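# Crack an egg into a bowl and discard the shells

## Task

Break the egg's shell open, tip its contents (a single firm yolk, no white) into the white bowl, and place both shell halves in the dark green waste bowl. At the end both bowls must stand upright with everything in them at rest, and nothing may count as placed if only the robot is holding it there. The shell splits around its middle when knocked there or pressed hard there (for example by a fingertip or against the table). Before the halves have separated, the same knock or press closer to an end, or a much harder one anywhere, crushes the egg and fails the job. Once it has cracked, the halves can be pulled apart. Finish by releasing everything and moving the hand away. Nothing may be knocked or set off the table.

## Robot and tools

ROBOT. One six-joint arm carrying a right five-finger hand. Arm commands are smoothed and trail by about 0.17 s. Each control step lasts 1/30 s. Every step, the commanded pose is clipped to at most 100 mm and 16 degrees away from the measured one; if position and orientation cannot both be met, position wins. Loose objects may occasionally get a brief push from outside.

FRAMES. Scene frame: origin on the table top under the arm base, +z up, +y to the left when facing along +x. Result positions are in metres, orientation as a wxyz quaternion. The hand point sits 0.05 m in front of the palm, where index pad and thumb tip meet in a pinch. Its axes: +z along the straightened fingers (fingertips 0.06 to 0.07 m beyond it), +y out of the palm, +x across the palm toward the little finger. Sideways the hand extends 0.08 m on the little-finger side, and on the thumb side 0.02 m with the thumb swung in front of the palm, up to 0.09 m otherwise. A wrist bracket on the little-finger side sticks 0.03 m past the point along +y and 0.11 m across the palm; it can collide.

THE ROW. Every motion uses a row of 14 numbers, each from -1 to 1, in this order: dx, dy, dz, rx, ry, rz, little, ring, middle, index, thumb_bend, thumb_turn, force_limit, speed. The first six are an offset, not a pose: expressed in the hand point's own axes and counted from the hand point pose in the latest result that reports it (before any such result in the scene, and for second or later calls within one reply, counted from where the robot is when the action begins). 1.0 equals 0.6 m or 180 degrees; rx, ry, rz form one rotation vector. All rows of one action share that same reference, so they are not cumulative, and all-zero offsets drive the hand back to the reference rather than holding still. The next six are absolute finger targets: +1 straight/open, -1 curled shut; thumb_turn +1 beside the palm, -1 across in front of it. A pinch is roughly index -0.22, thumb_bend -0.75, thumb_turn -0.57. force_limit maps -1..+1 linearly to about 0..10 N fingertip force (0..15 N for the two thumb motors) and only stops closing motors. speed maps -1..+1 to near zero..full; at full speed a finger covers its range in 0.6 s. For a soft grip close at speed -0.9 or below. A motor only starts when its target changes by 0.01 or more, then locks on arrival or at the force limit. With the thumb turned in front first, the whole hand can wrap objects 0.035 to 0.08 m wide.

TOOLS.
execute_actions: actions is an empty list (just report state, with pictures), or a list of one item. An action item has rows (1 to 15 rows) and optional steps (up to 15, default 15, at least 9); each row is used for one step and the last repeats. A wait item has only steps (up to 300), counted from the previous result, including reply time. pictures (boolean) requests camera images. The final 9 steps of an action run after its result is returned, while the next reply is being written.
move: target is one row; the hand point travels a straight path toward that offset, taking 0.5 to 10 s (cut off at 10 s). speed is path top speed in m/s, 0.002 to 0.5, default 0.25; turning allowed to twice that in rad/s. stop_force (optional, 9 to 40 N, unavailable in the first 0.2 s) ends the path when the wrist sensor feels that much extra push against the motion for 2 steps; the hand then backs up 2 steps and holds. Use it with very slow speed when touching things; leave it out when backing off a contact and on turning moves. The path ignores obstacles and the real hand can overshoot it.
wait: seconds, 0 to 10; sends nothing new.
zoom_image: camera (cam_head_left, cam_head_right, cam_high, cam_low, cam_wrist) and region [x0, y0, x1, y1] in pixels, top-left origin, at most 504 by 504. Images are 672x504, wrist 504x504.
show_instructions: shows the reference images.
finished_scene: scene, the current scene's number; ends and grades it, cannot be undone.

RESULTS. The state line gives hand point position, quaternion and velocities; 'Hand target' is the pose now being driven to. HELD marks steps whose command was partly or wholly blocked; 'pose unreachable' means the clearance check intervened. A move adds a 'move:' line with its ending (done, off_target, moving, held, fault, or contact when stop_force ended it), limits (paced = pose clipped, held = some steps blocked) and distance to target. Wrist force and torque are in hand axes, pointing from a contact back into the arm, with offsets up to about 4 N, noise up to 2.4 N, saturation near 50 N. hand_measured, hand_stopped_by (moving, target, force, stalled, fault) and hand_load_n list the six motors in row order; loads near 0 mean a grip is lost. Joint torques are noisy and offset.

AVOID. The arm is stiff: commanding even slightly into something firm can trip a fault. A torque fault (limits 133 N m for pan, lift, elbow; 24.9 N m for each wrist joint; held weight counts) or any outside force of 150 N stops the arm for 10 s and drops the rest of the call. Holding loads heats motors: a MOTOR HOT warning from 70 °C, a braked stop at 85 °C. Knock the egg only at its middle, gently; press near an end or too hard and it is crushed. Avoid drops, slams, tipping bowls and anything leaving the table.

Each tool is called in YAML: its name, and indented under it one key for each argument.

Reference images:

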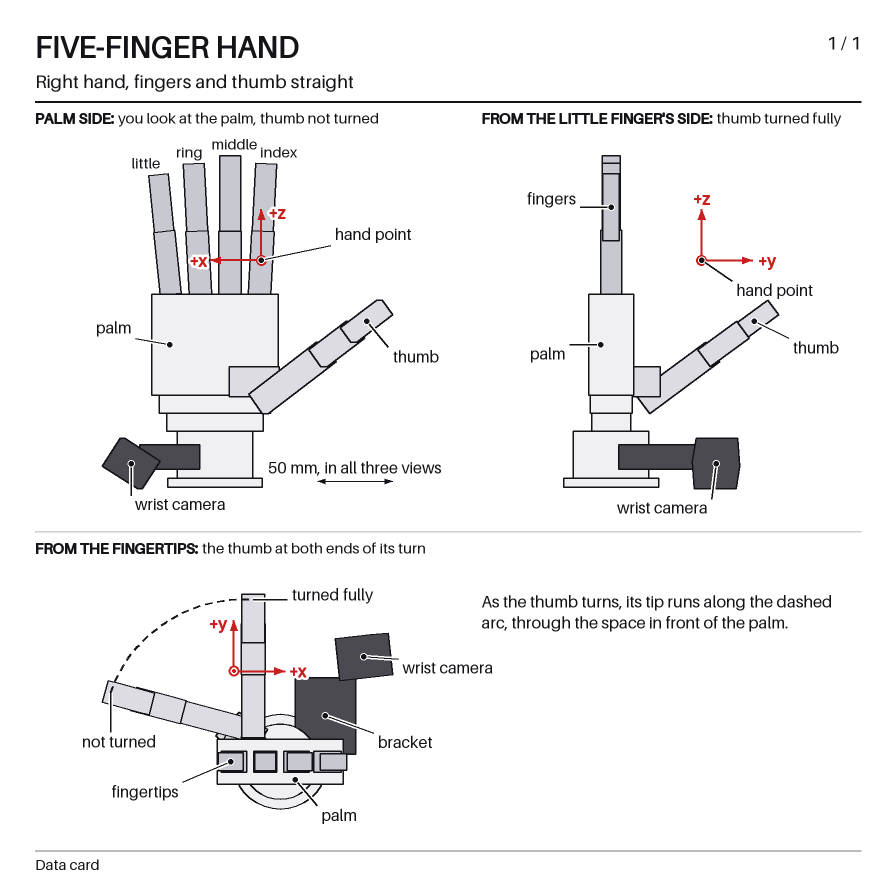

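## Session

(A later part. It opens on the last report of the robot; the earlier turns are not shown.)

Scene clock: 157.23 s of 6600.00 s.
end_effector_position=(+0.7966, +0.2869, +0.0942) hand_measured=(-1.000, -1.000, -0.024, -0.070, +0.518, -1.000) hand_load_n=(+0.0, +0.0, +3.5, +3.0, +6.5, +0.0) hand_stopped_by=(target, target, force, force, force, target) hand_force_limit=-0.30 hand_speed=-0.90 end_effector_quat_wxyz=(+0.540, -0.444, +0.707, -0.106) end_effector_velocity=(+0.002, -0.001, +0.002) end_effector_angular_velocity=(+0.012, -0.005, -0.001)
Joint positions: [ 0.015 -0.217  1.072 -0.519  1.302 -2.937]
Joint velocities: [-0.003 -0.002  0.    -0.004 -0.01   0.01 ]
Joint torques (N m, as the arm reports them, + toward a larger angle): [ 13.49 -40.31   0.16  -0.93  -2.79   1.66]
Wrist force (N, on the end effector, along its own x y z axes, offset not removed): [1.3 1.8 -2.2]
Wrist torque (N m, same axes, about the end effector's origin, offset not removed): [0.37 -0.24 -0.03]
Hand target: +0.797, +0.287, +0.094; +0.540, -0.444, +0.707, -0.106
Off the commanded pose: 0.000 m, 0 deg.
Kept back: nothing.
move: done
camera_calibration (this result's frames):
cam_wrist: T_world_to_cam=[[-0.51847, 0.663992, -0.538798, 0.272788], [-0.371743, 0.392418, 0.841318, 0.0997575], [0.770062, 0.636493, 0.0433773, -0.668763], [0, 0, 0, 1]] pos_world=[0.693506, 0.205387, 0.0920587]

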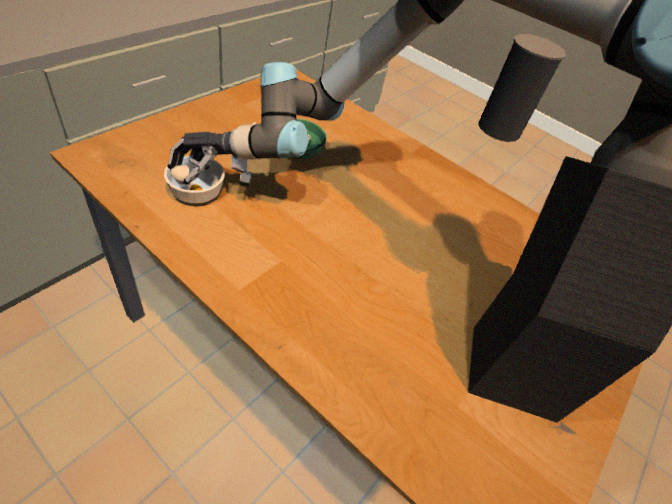

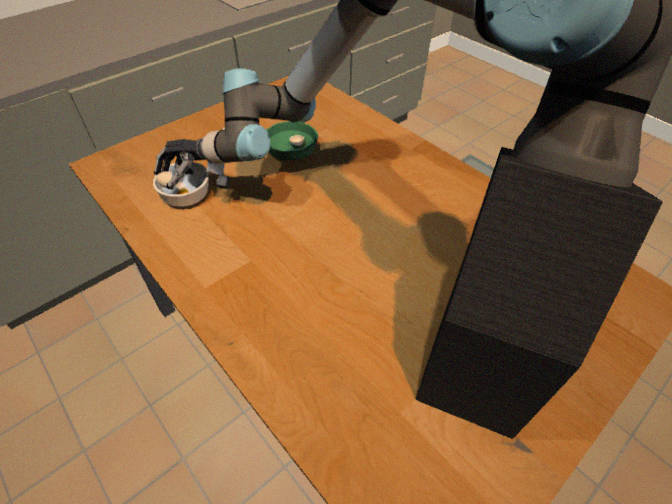

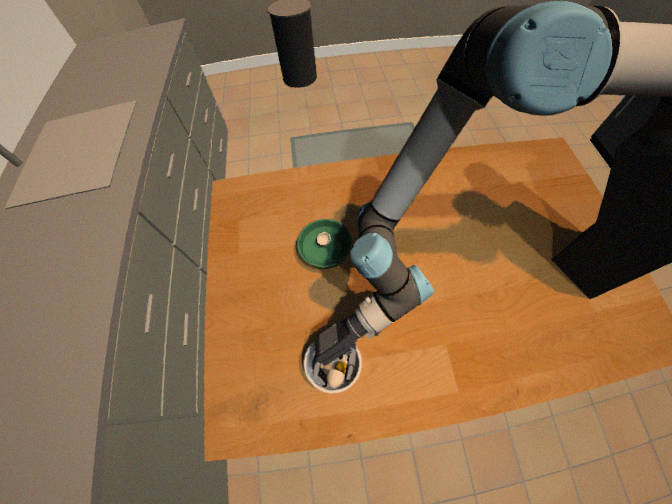

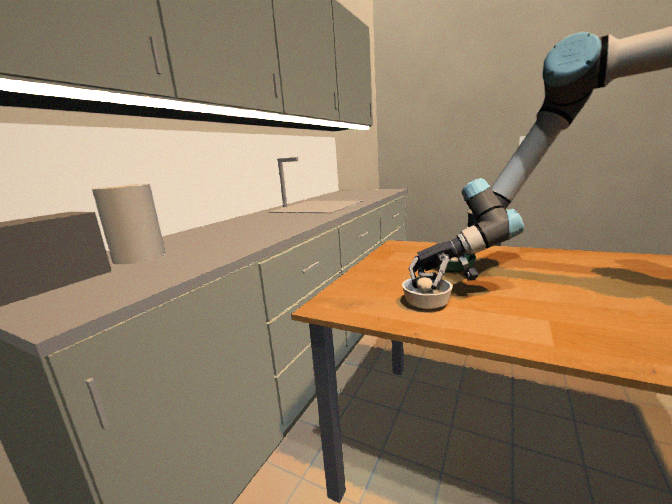

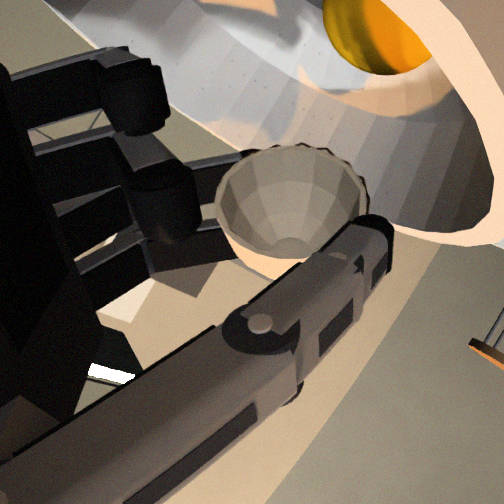

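move:
  target: [-0.028,-0.026,-0.017,0,0.165,-0.257,-1,-1,-0.3,-0.35,0.1,-1,-0.3,-0.9]
  speed: 0.3

move:
  target: [0.533,0.115,0.047,0,0,0,-1,-1,-0.3,-0.35,0.1,-1,-0.3,-0.9]

move:
  target: [-0.028,0.104,0.0665,0,0,0,-1,-1,-0.3,-0.35,0.1,-1,-0.3,-0.9]
  speed: 0.06

Scene clock: 159.90 s of 6600.00 s.
end_effector_position=(+0.7960, +0.2869, +0.1194) hand_measured=(-1.000, -1.000, -0.024, -0.070, +0.518, -1.000) hand_load_n=(+0.0, +0.0, +3.5, +3.0, +6.5, +0.0) hand_stopped_by=(target, target, force, force, force, target) hand_force_limit=-0.30 hand_speed=-0.90 end_effector_quat_wxyz=(-0.262, +0.642, -0.590, +0.414) end_effector_velocity=(+0.000, +0.000, -0.000) end_effector_angular_velocity=(-0.012, +0.000, -0.001)
Joint positions: [ 0.296 -0.2    0.955 -0.495  2.068 -3.685]
Joint velocities: [ 0.003  0.004 -0.006 -0.002  0.009 -0.011]
Joint torques (N m, as the arm reports them, + toward a larger angle): [ 42.78 -43.5  -15.32  -1.04   2.18  -1.16]
Wrist force (N, on the end effector, along its own x y z axes, offset not removed): [1.6 1.7 1.9]
Wrist torque (N m, same axes, about the end effector's origin, offset not removed): [0.03 -0.38 0.19]
Hand target: +0.796, +0.287, +0.119; -0.262, +0.642, -0.589, +0.415
Off the commanded pose: 0.000 m, 0 deg.
Kept back: nothing.
move: done
camera_calibration (this result's frames):
cam_wrist: T_world_to_cam=[[-0.542428, -0.0459867, -0.838843, 0.544654], [-0.34613, 0.922047, 0.173273, -0.0141965], [0.765484, 0.384337, -0.516061, -0.52662], [0, 0, 0, 1]] pos_world=[0.693641, 0.240536, 0.187571]

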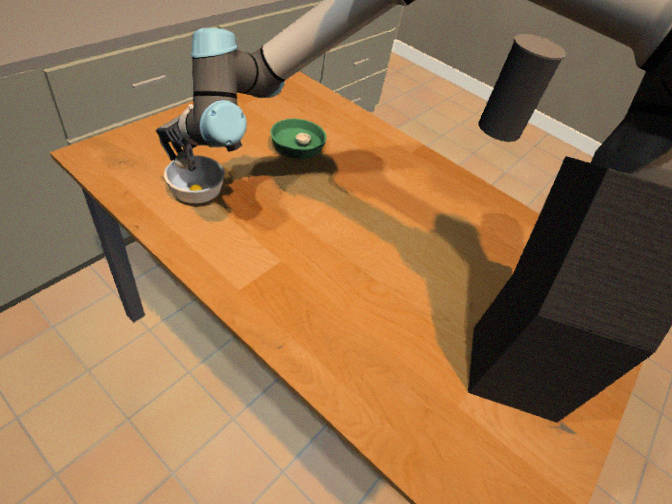

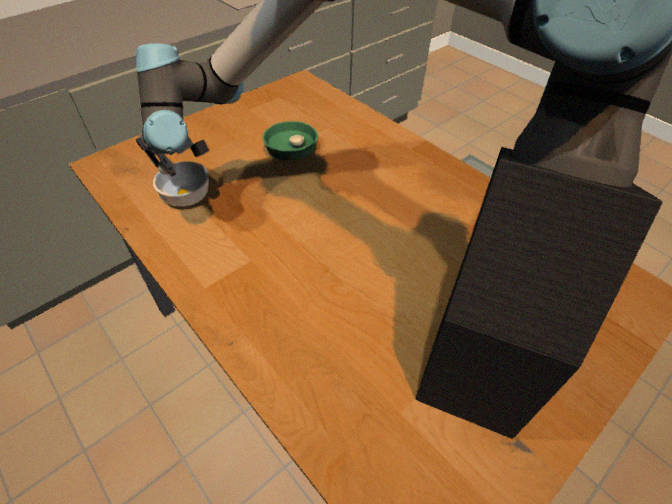

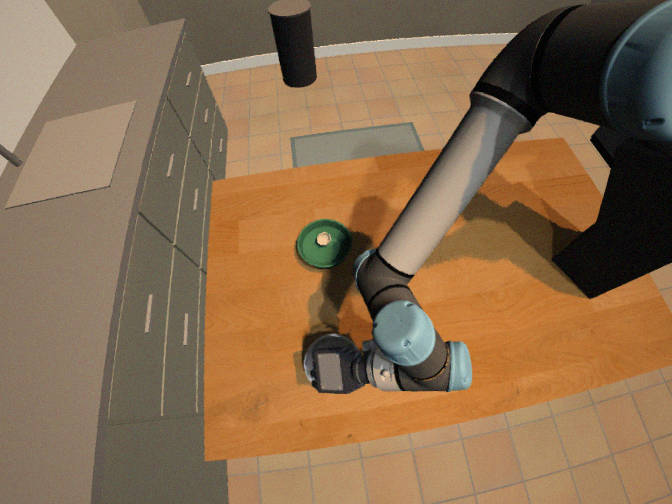

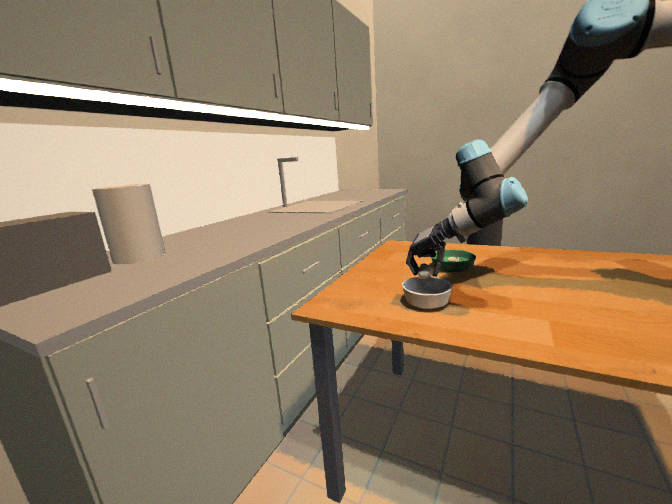

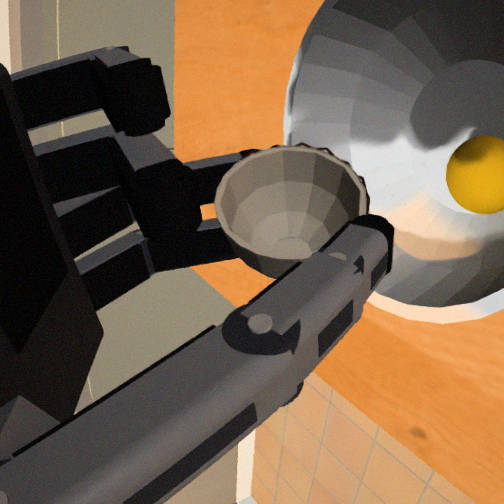

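Scene clock: 161.83 s of 6600.00 s.
end_effector_position=(+0.7709, -0.0404, +0.1188) hand_measured=(-1.000, -1.000, -0.024, -0.070, +0.518, -1.000) hand_load_n=(+0.0, +0.0, +3.5, +3.0, +6.5, +0.0) hand_stopped_by=(target, target, force, force, force, target) hand_force_limit=-0.30 hand_speed=-0.90 end_effector_quat_wxyz=(-0.262, +0.642, -0.589, +0.414) end_effector_velocity=(-0.000, -0.003, -0.000) end_effector_angular_velocity=(+0.000, -0.001, +0.001)
Joint positions: [-0.18  -0.604  1.439 -0.607  1.606 -3.804]
Joint velocities: [-0.004 -0.002  0.001  0.    -0.005 -0.001]
Joint torques (N m, as the arm reports them, + toward a larger angle): [  9.72 -55.34   0.8    1.94  -2.86  -1.24]
Wrist force (N, on the end effector, along its own x y z axes, offset not removed): [2.8 0.9 0.9]
Wrist torque (N m, same axes, about the end effector's origin, offset not removed): [-0.02 -0.56 0.41]
Hand target: +0.771, -0.041, +0.119; -0.262, +0.642, -0.589, +0.414
Off the commanded pose: 0.001 m, 0 deg.
Kept back: nothing.
move: done
camera_calibration (this result's frames):
cam_wrist: T_world_to_cam=[[-0.542574, -0.0464237, -0.838724, 0.515573], [-0.346195, 0.92209, 0.172917, 0.27902], [0.765351, 0.384182, -0.516373, -0.381765], [0, 0, 0, 1]] pos_world=[0.668516, -0.0866798, 0.187043]

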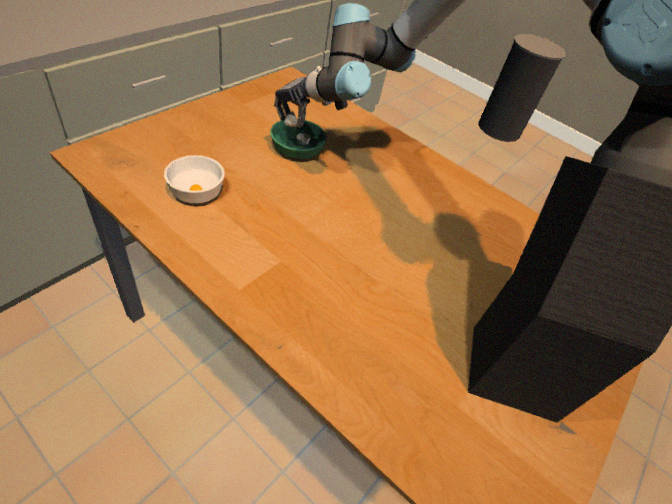

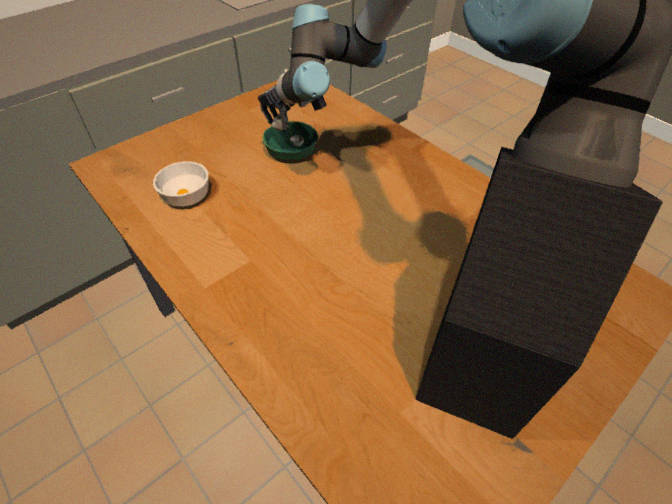

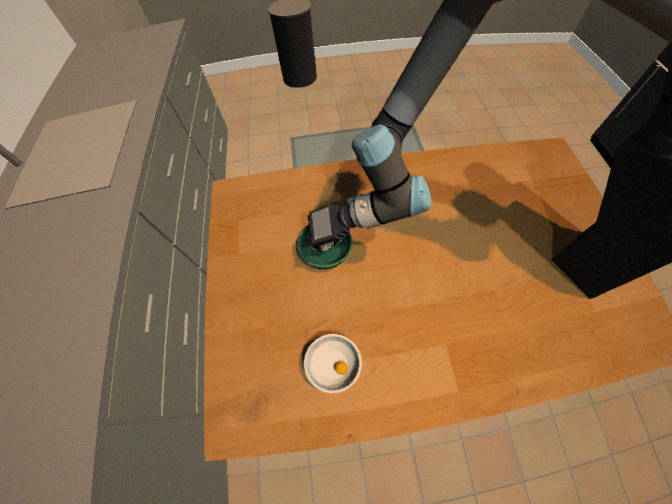

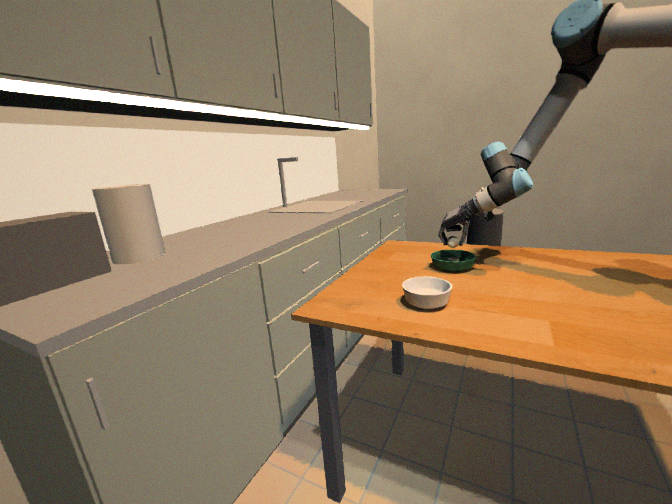

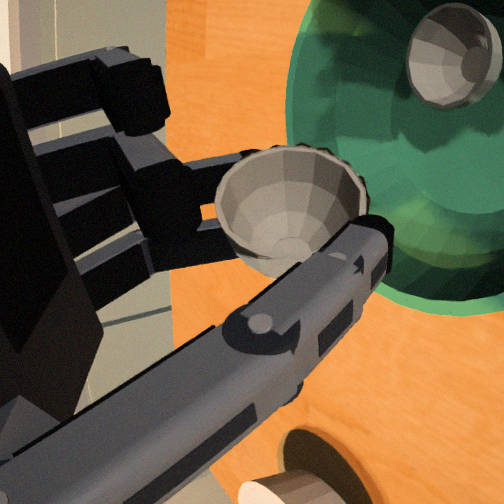

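Scene clock: 163.53 s of 6600.00 s.
end_effector_position=(+0.7713, -0.0405, +0.0431) hand_measured=(-1.000, -1.000, -0.024, -0.070, +0.518, -1.000) hand_load_n=(+0.0, +0.0, +3.5, +3.0, +6.5, +0.0) hand_stopped_by=(target, target, force, force, force, target) hand_force_limit=-0.30 hand_speed=-0.90 end_effector_quat_wxyz=(-0.262, +0.642, -0.589, +0.414) end_effector_velocity=(+0.001, -0.000, -0.002) end_effector_angular_velocity=(-0.000, -0.001, -0.001)
Joint positions: [-0.223 -0.453  1.333 -0.651  1.564 -3.814]
Joint velocities: [-0.001  0.004 -0.004 -0.001 -0.001 -0.   ]
Joint torques (N m, as the arm reports them, + toward a larger angle): [ 10.76 -40.81 -10.33  -0.86  -3.02  -1.39]
Wrist force (N, on the end effector, along its own x y z axes, offset not removed): [1.3 1.4 -1.3]
Wrist torque (N m, same axes, about the end effector's origin, offset not removed): [0.26 -0.04 0.11]
Hand target: +0.771, -0.040, +0.043; -0.262, +0.642, -0.589, +0.414
Off the commanded pose: 0.000 m, 0 deg.
Kept back: nothing.
move: done
camera_calibration (this result's frames):
cam_wrist: T_world_to_cam=[[-0.542584, -0.0464652, -0.838715, 0.452269], [-0.34621, 0.92209, 0.172887, 0.292322], [0.765337, 0.384177, -0.516398, -0.421128], [0, 0, 0, 1]] pos_world=[0.668904, -0.0867449, 0.111316]

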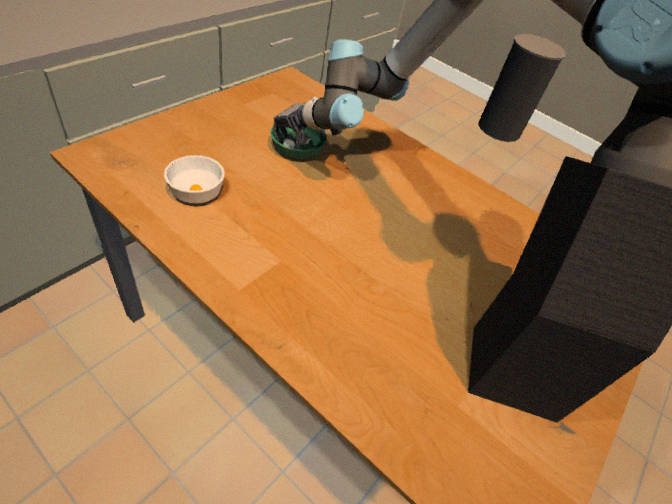

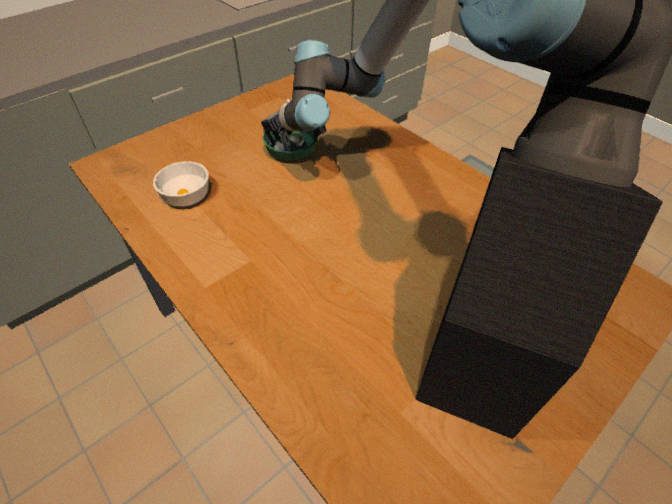

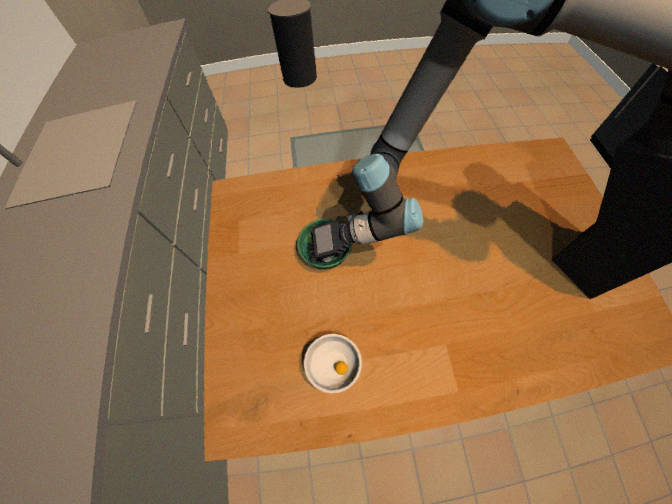

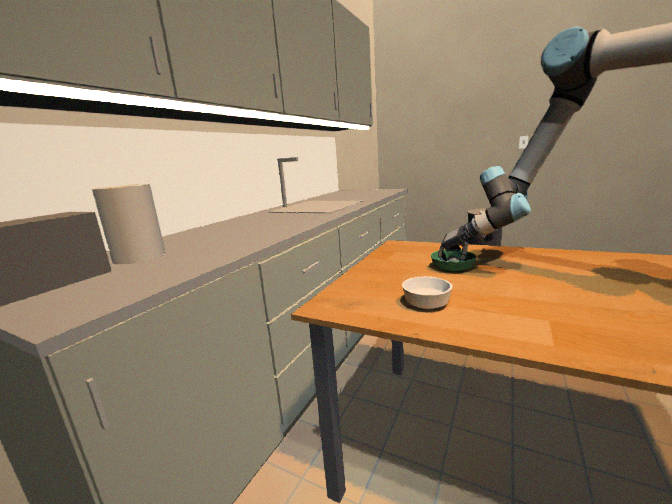

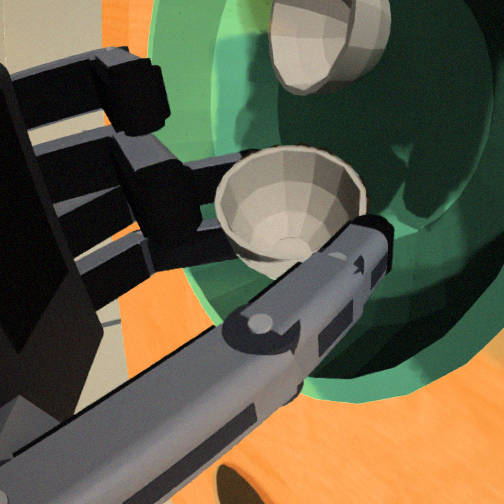

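move:
  target: [0.012,0.012,0.008,0,0,0,-1,-1,-0.3,-0.35,0.1,-1,-0.3,-0.9]
  speed: 0.03

move:
  target: [0,0,0,0,0,0,-1,-1,0.12,0.08,0.65,-1,-0.3,-0.6]

move:
  target: [0.05,-0.18,-0.14,0,0,0,-1,-1,0.12,0.08,0.65,-1,-0.3,-0.6]
  speed: 0.12

wait:
  seconds: 2

Scene clock: 164.67 s of 6600.00 s.
end_effector_position=(+0.7711, -0.0492, +0.0364) hand_measured=(-1.000, -1.000, -0.024, -0.070, +0.518, -1.000) hand_load_n=(+0.0, +0.0, +3.5, +3.0, +6.5, +0.0) hand_stopped_by=(target, target, force, force, force, target) hand_force_limit=-0.30 hand_speed=-0.90 end_effector_quat_wxyz=(-0.262, +0.642, -0.589, +0.414) end_effector_velocity=(+0.000, -0.002, -0.002) end_effector_angular_velocity=(-0.000, -0.000, +0.000)
Joint positions: [-0.239 -0.445  1.322 -0.648  1.548 -3.818]
Joint velocities: [-0.004  0.003 -0.003  0.    -0.004 -0.001]
Joint torques (N m, as the arm reports them, + toward a larger angle): [ 10.57 -41.6  -11.12   1.76  -2.64  -1.07]
Wrist force (N, on the end effector, along its own x y z axes, offset not removed): [-2.0 1.5 2.1]
Wrist torque (N m, same axes, about the end effector's origin, offset not removed): [0.03 0.34 -0.04]
Hand target: +0.771, -0.049, +0.036; -0.262, +0.642, -0.589, +0.414
Off the commanded pose: 0.000 m, 0 deg.
Kept back: nothing.
move: done
camera_calibration (this result's frames):
cam_wrist: T_world_to_cam=[[-0.542591, -0.0464803, -0.83871, 0.446206], [-0.346206, 0.922094, 0.172871, 0.301474], [0.765334, 0.384165, -0.516412, -0.421124], [0, 0, 0, 1]] pos_world=[0.66878, -0.0954665, 0.104648]

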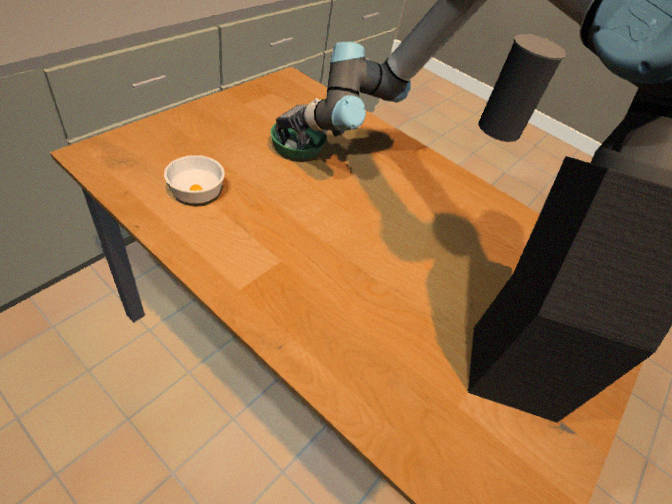

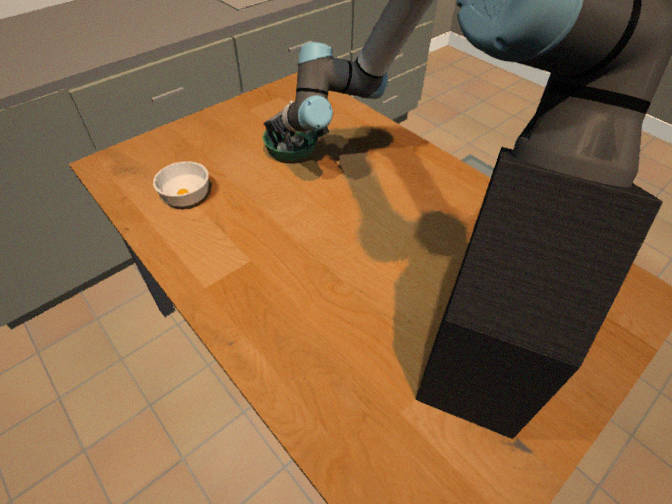

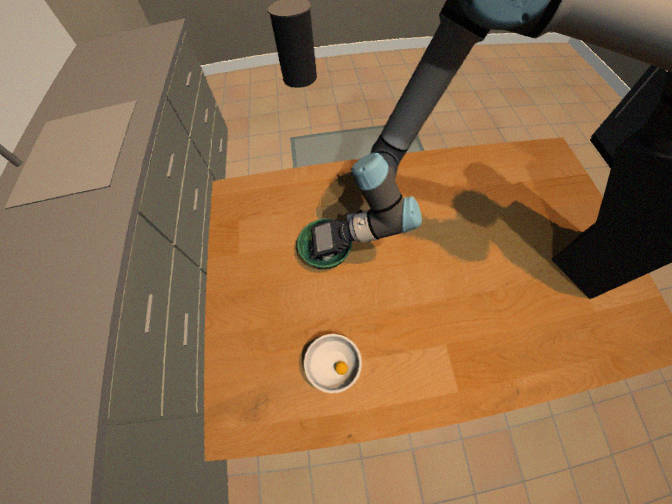

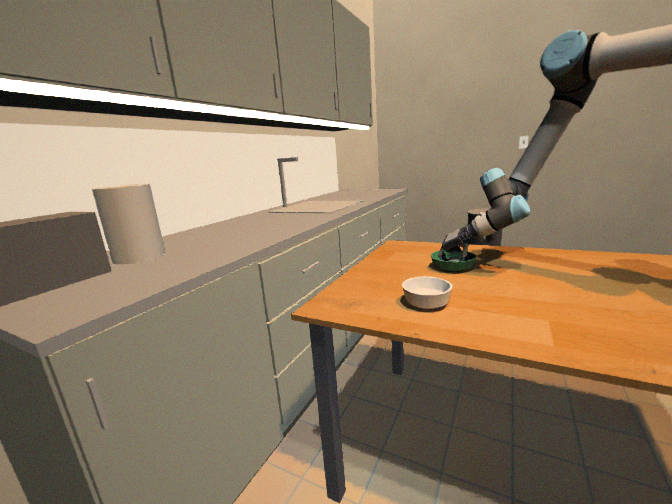

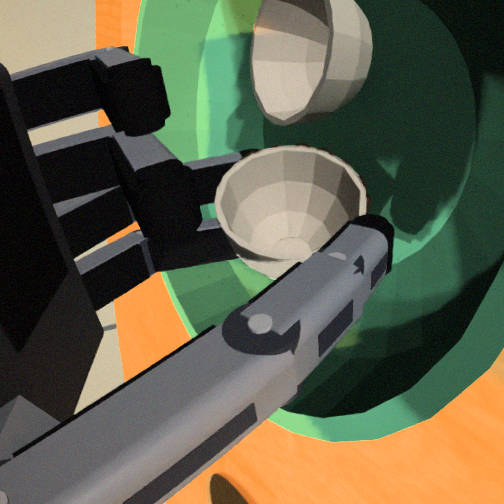

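Scene clock: 165.27 s of 6600.00 s.
end_effector_position=(+0.7711, -0.0493, +0.0364) hand_measured=(-1.000, -1.000, +0.120, +0.080, +0.650, -1.000) hand_load_n=(+0.0, +0.0, +0.0, +0.0, +0.0, +0.0) hand_stopped_by=(target, target, target, target, target, target) hand_force_limit=-0.30 hand_speed=-0.60 end_effector_quat_wxyz=(-0.262, +0.642, -0.589, +0.414) end_effector_velocity=(-0.001, +0.000, -0.001) end_effector_angular_velocity=(+0.000, +0.001, +0.000)
Joint positions: [-0.239 -0.445  1.322 -0.648  1.548 -3.818]
Joint velocities: [-0.     0.001 -0.    -0.     0.    -0.   ]
Joint torques (N m, as the arm reports them, + toward a larger angle): [ 28.06 -53.64   0.95   0.7    1.73  -0.57]
Wrist force (N, on the end effector, along its own x y z axes, offset not removed): [-0.3 2.0 -0.9]
Wrist torque (N m, same axes, about the end effector's origin, offset not removed): [0.38 0.01 0.00]
Hand target: +0.771, -0.049, +0.036; -0.262, +0.642, -0.589, +0.414
Off the commanded pose: 0.000 m, 0 deg.
Kept back: nothing.
move: done
camera_calibration (this result's frames):
cam_wrist: T_world_to_cam=[[-0.54264, -0.0464701, -0.838679, 0.446183], [-0.346118, 0.922131, 0.17285, 0.301499], [0.765339, 0.384077, -0.516469, -0.421118], [0, 0, 0, 1]] pos_world=[0.668769, -0.0955456, 0.104596]

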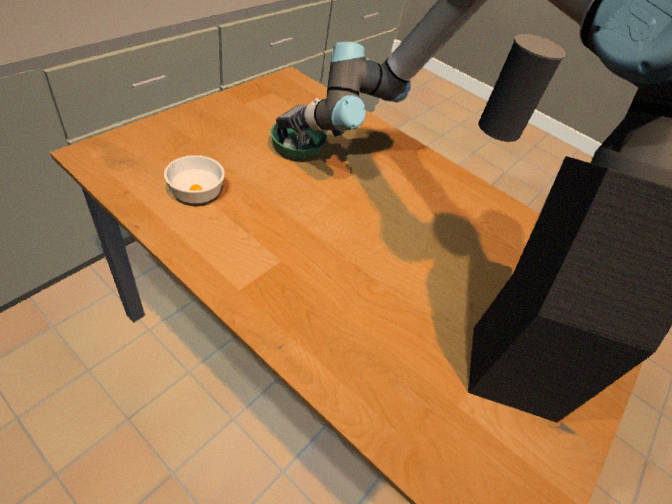

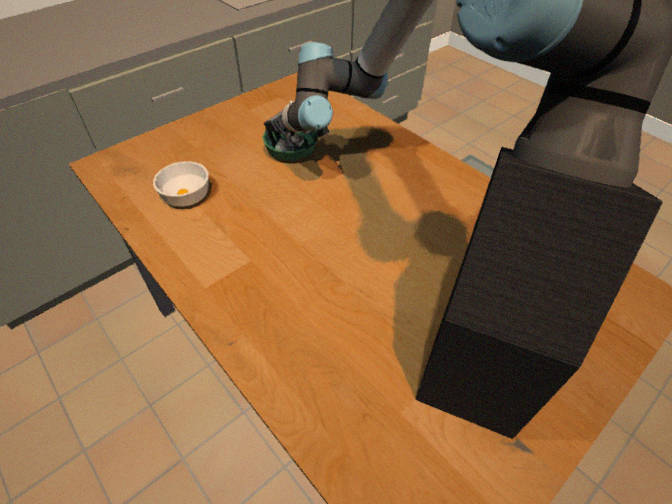

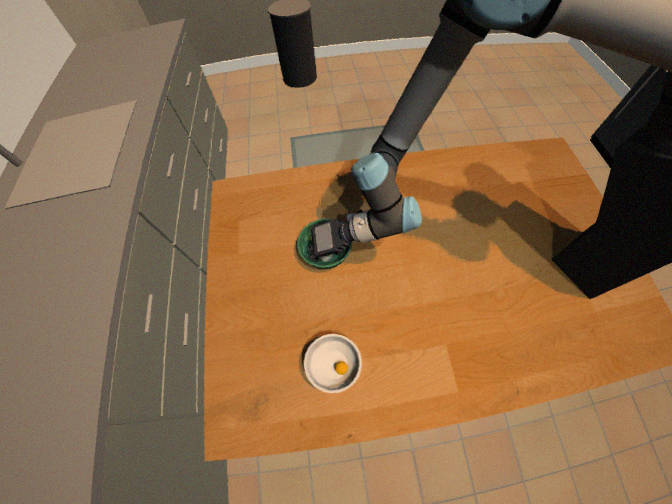

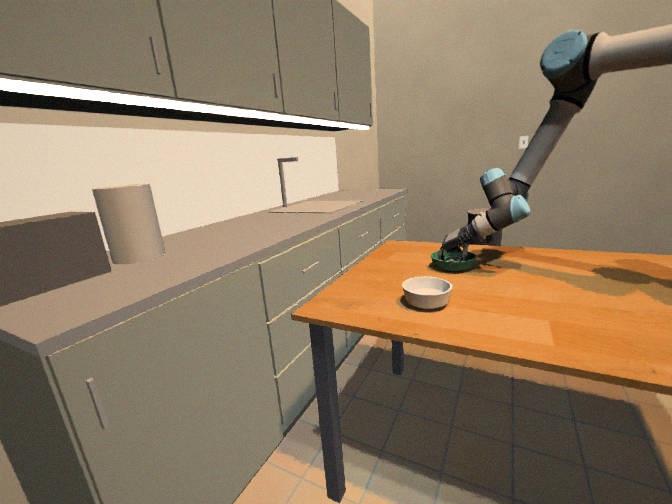

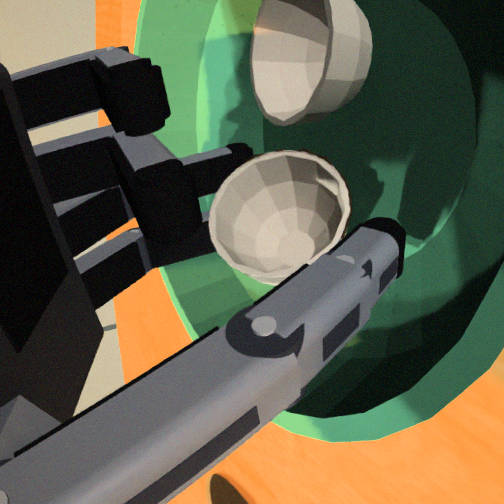

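Scene clock: 166.97 s of 6600.00 s.
end_effector_position=(+0.7579, -0.0478, +0.1756) hand_measured=(-1.000, -1.000, +0.120, +0.080, +0.650, -1.000) hand_load_n=(+0.0, +0.0, +0.0, +0.0, +0.0, +0.0) hand_stopped_by=(target, target, target, target, target, target) hand_force_limit=-0.30 hand_speed=-0.60 end_effector_quat_wxyz=(-0.262, +0.642, -0.589, +0.414) end_effector_velocity=(-0.001, -0.000, +0.002) end_effector_angular_velocity=(-0.001, +0.001, -0.000)
Joint positions: [-0.164 -0.733  1.541 -0.579  1.621 -3.8  ]
Joint velocities: [ 0.001 -0.005  0.003  0.001  0.002 -0.   ]
Joint torques (N m, as the arm reports them, + toward a larger angle): [ 34.   -52.55   1.09   1.8    1.81   1.72]
Wrist force (N, on the end effector, along its own x y z axes, offset not removed): [-0.1 1.4 0.1]
Wrist torque (N m, same axes, about the end effector's origin, offset not removed): [0.11 0.32 0.10]
Hand target: +0.758, -0.048, +0.176; -0.262, +0.642, -0.589, +0.414
Off the commanded pose: 0.000 m, 0 deg.
Kept back: nothing.
move: done
camera_calibration (this result's frames):
cam_wrist: T_world_to_cam=[[-0.542617, -0.046399, -0.838698, 0.555798], [-0.346092, 0.922132, 0.172898, 0.271468], [0.765368, 0.384084, -0.516422, -0.339669], [0, 0, 0, 1]] pos_world=[0.65551, -0.0940798, 0.243798]

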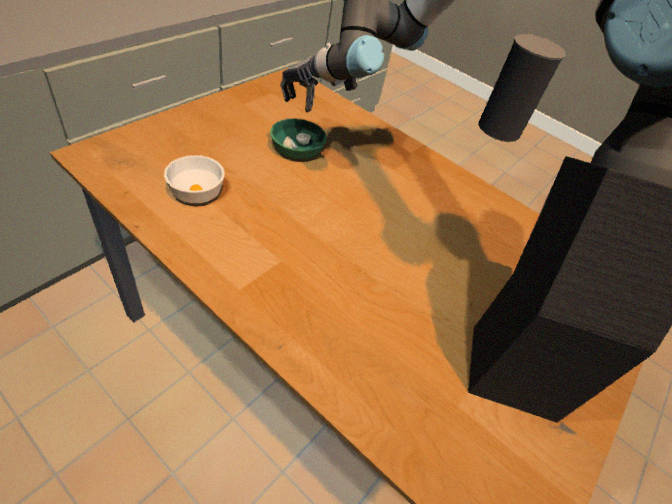

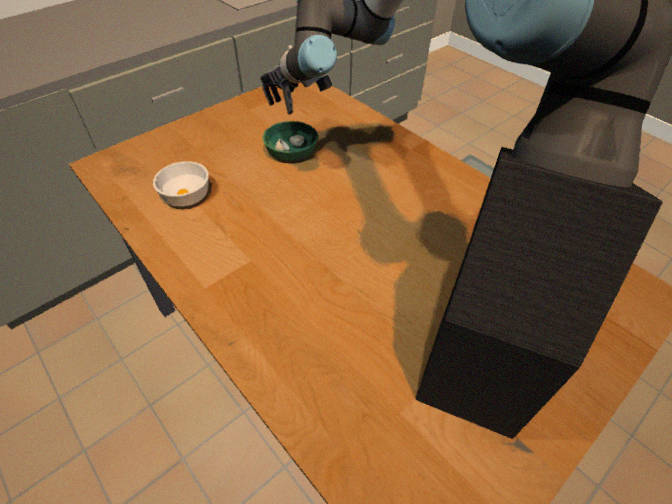

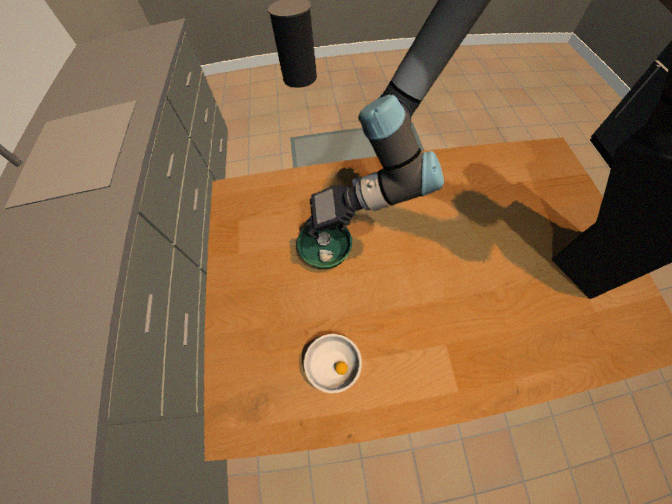

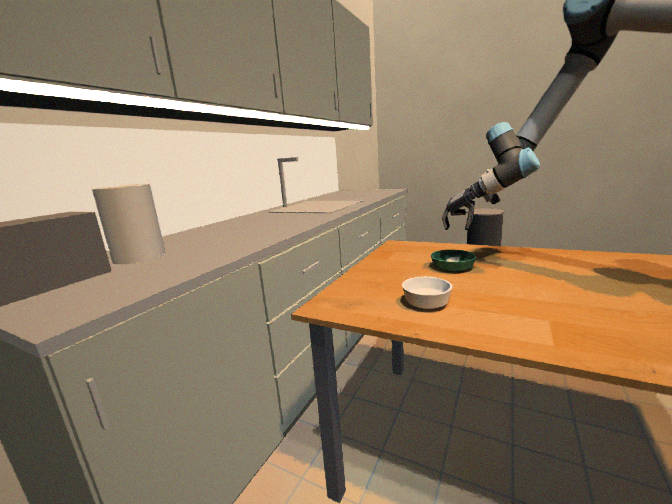

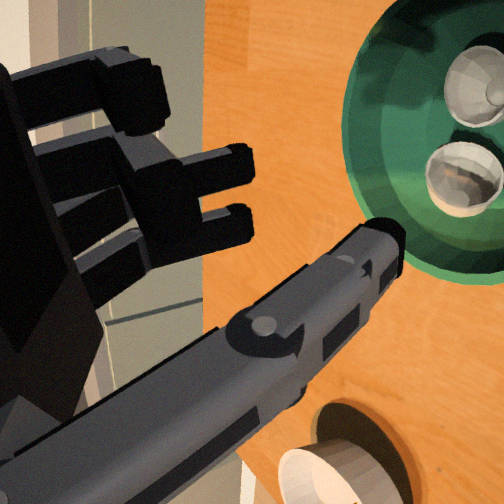

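Scene clock: 168.97 s of 6600.00 s.
end_effector_position=(+0.7578, -0.0478, +0.1758) hand_measured=(-1.000, -1.000, +0.120, +0.080, +0.650, -1.000) hand_load_n=(+0.0, +0.0, +0.0, +0.0, +0.0, +0.0) hand_stopped_by=(target, target, target, target, target, target) hand_force_limit=-0.30 hand_speed=-0.60 end_effector_quat_wxyz=(-0.262, +0.642, -0.589, +0.414) end_effector_velocity=(+0.001, -0.000, +0.001) end_effector_angular_velocity=(+0.000, -0.001, +0.001)
Joint positions: [-0.164 -0.734  1.541 -0.578  1.621 -3.8  ]
Joint velocities: [ 0.    -0.002 -0.001  0.001 -0.001  0.   ]
Joint torques (N m, as the arm reports them, + toward a larger angle): [ 33.6  -54.01  -1.64   1.6    1.95   1.75]
Wrist force (N, on the end effector, along its own x y z axes, offset not removed): [0.4 0.0 -1.6]
Wrist torque (N m, same axes, about the end effector's origin, offset not removed): [0.12 0.01 0.00]
Hand target: +0.758, -0.048, +0.176; -0.262, +0.642, -0.589, +0.414
Off the commanded pose: 0.000 m, 0 deg.
Kept back: nothing.
Steps of this call (steps 1 to 60: nothing new was sent). Readings (end_effector_position | what the end effector reports):
1: (+0.7579, -0.0478, +0.1757) | hand_measured=(-1.000, -1.000, +0.120, +0.080, +0.650, -1.000) hand_load_n=(+0.0, +0.0, +0.0, +0.0, +0.0, +0.0) hand_stopped_by=(target, target, target, target, target, target) hand_force_limit=-0.30 hand_speed=-0.60
2: (+0.7579, -0.0478, +0.1757) | hand_measured=(-1.000, -1.000, +0.120, +0.080, +0.650, -1.000) hand_load_n=(+0.0, +0.0, +0.0, +0.0, +0.0, +0.0) hand_stopped_by=(target, target, target, target, target, target) hand_force_limit=-0.30 hand_speed=-0.60
4: (+0.7578, -0.0478, +0.1758) | hand_measured=(-1.000, -1.000, +0.120, +0.080, +0.650, -1.000) hand_load_n=(+0.0, +0.0, +0.0, +0.0, +0.0, +0.0) hand_stopped_by=(target, target, target, target, target, target) hand_force_limit=-0.30 hand_speed=-0.60
8: (+0.7578, -0.0478, +0.1758) | hand_measured=(-1.000, -1.000, +0.120, +0.080, +0.650, -1.000) hand_load_n=(+0.0, +0.0, +0.0, +0.0, +0.0, +0.0) hand_stopped_by=(target, target, target, target, target, target) hand_force_limit=-0.30 hand_speed=-0.60
60: the state above
camera_calibration (this result's frames):
cam_wrist: T_world_to_cam=[[-0.542609, -0.0464011, -0.838703, 0.555971], [-0.346095, 0.922131, 0.172893, 0.271422], [0.765372, 0.384084, -0.516416, -0.339526], [0, 0, 0, 1]] pos_world=[0.655476, -0.0940828, 0.24403]

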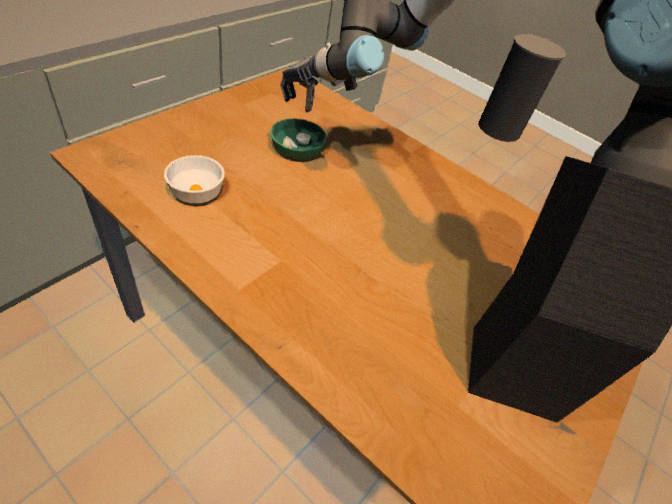

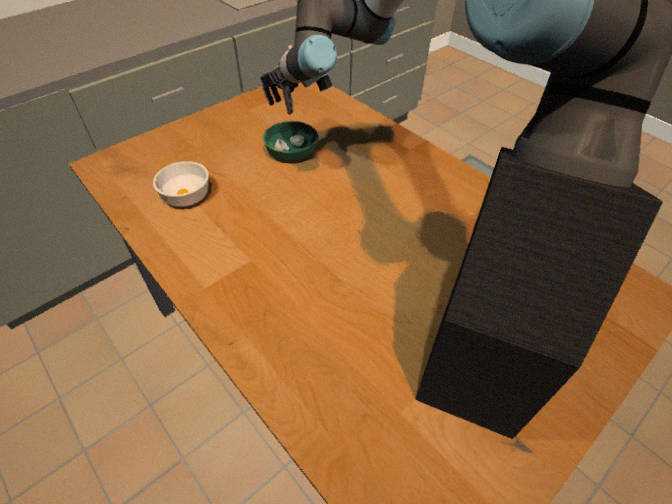

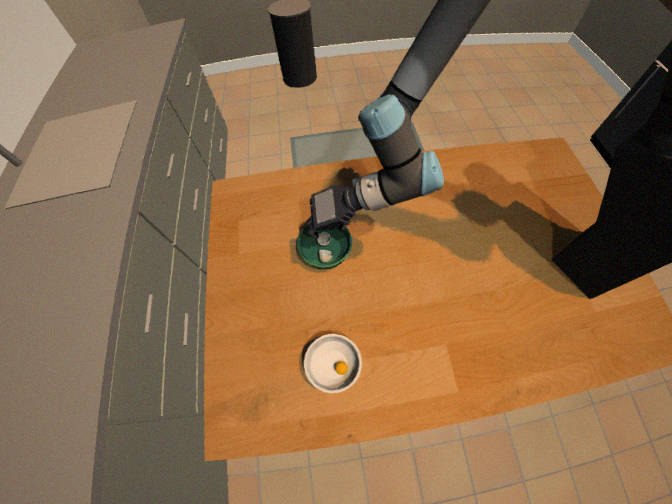

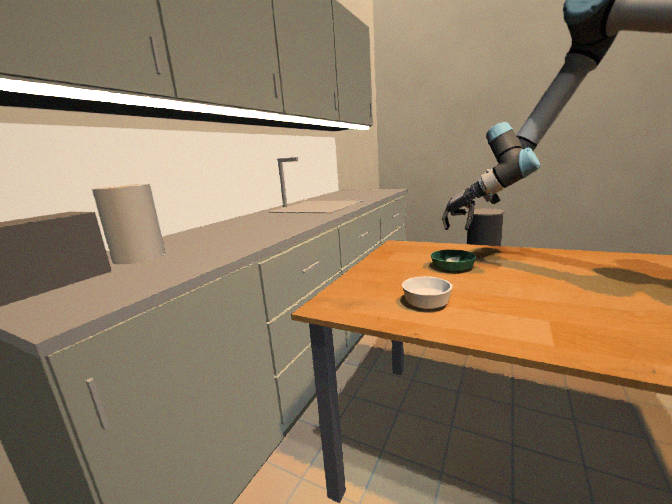

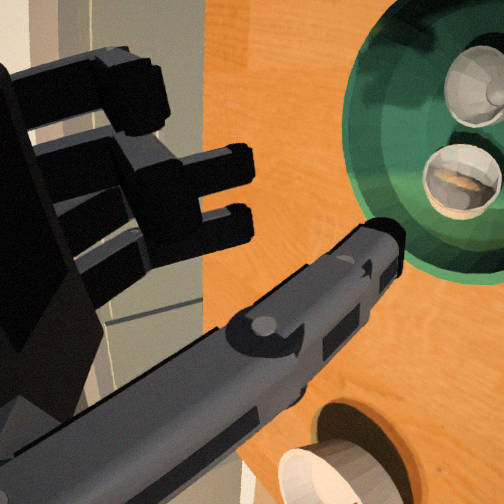

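finished_scene:
  scene: 1

The scene is finished: the task was done.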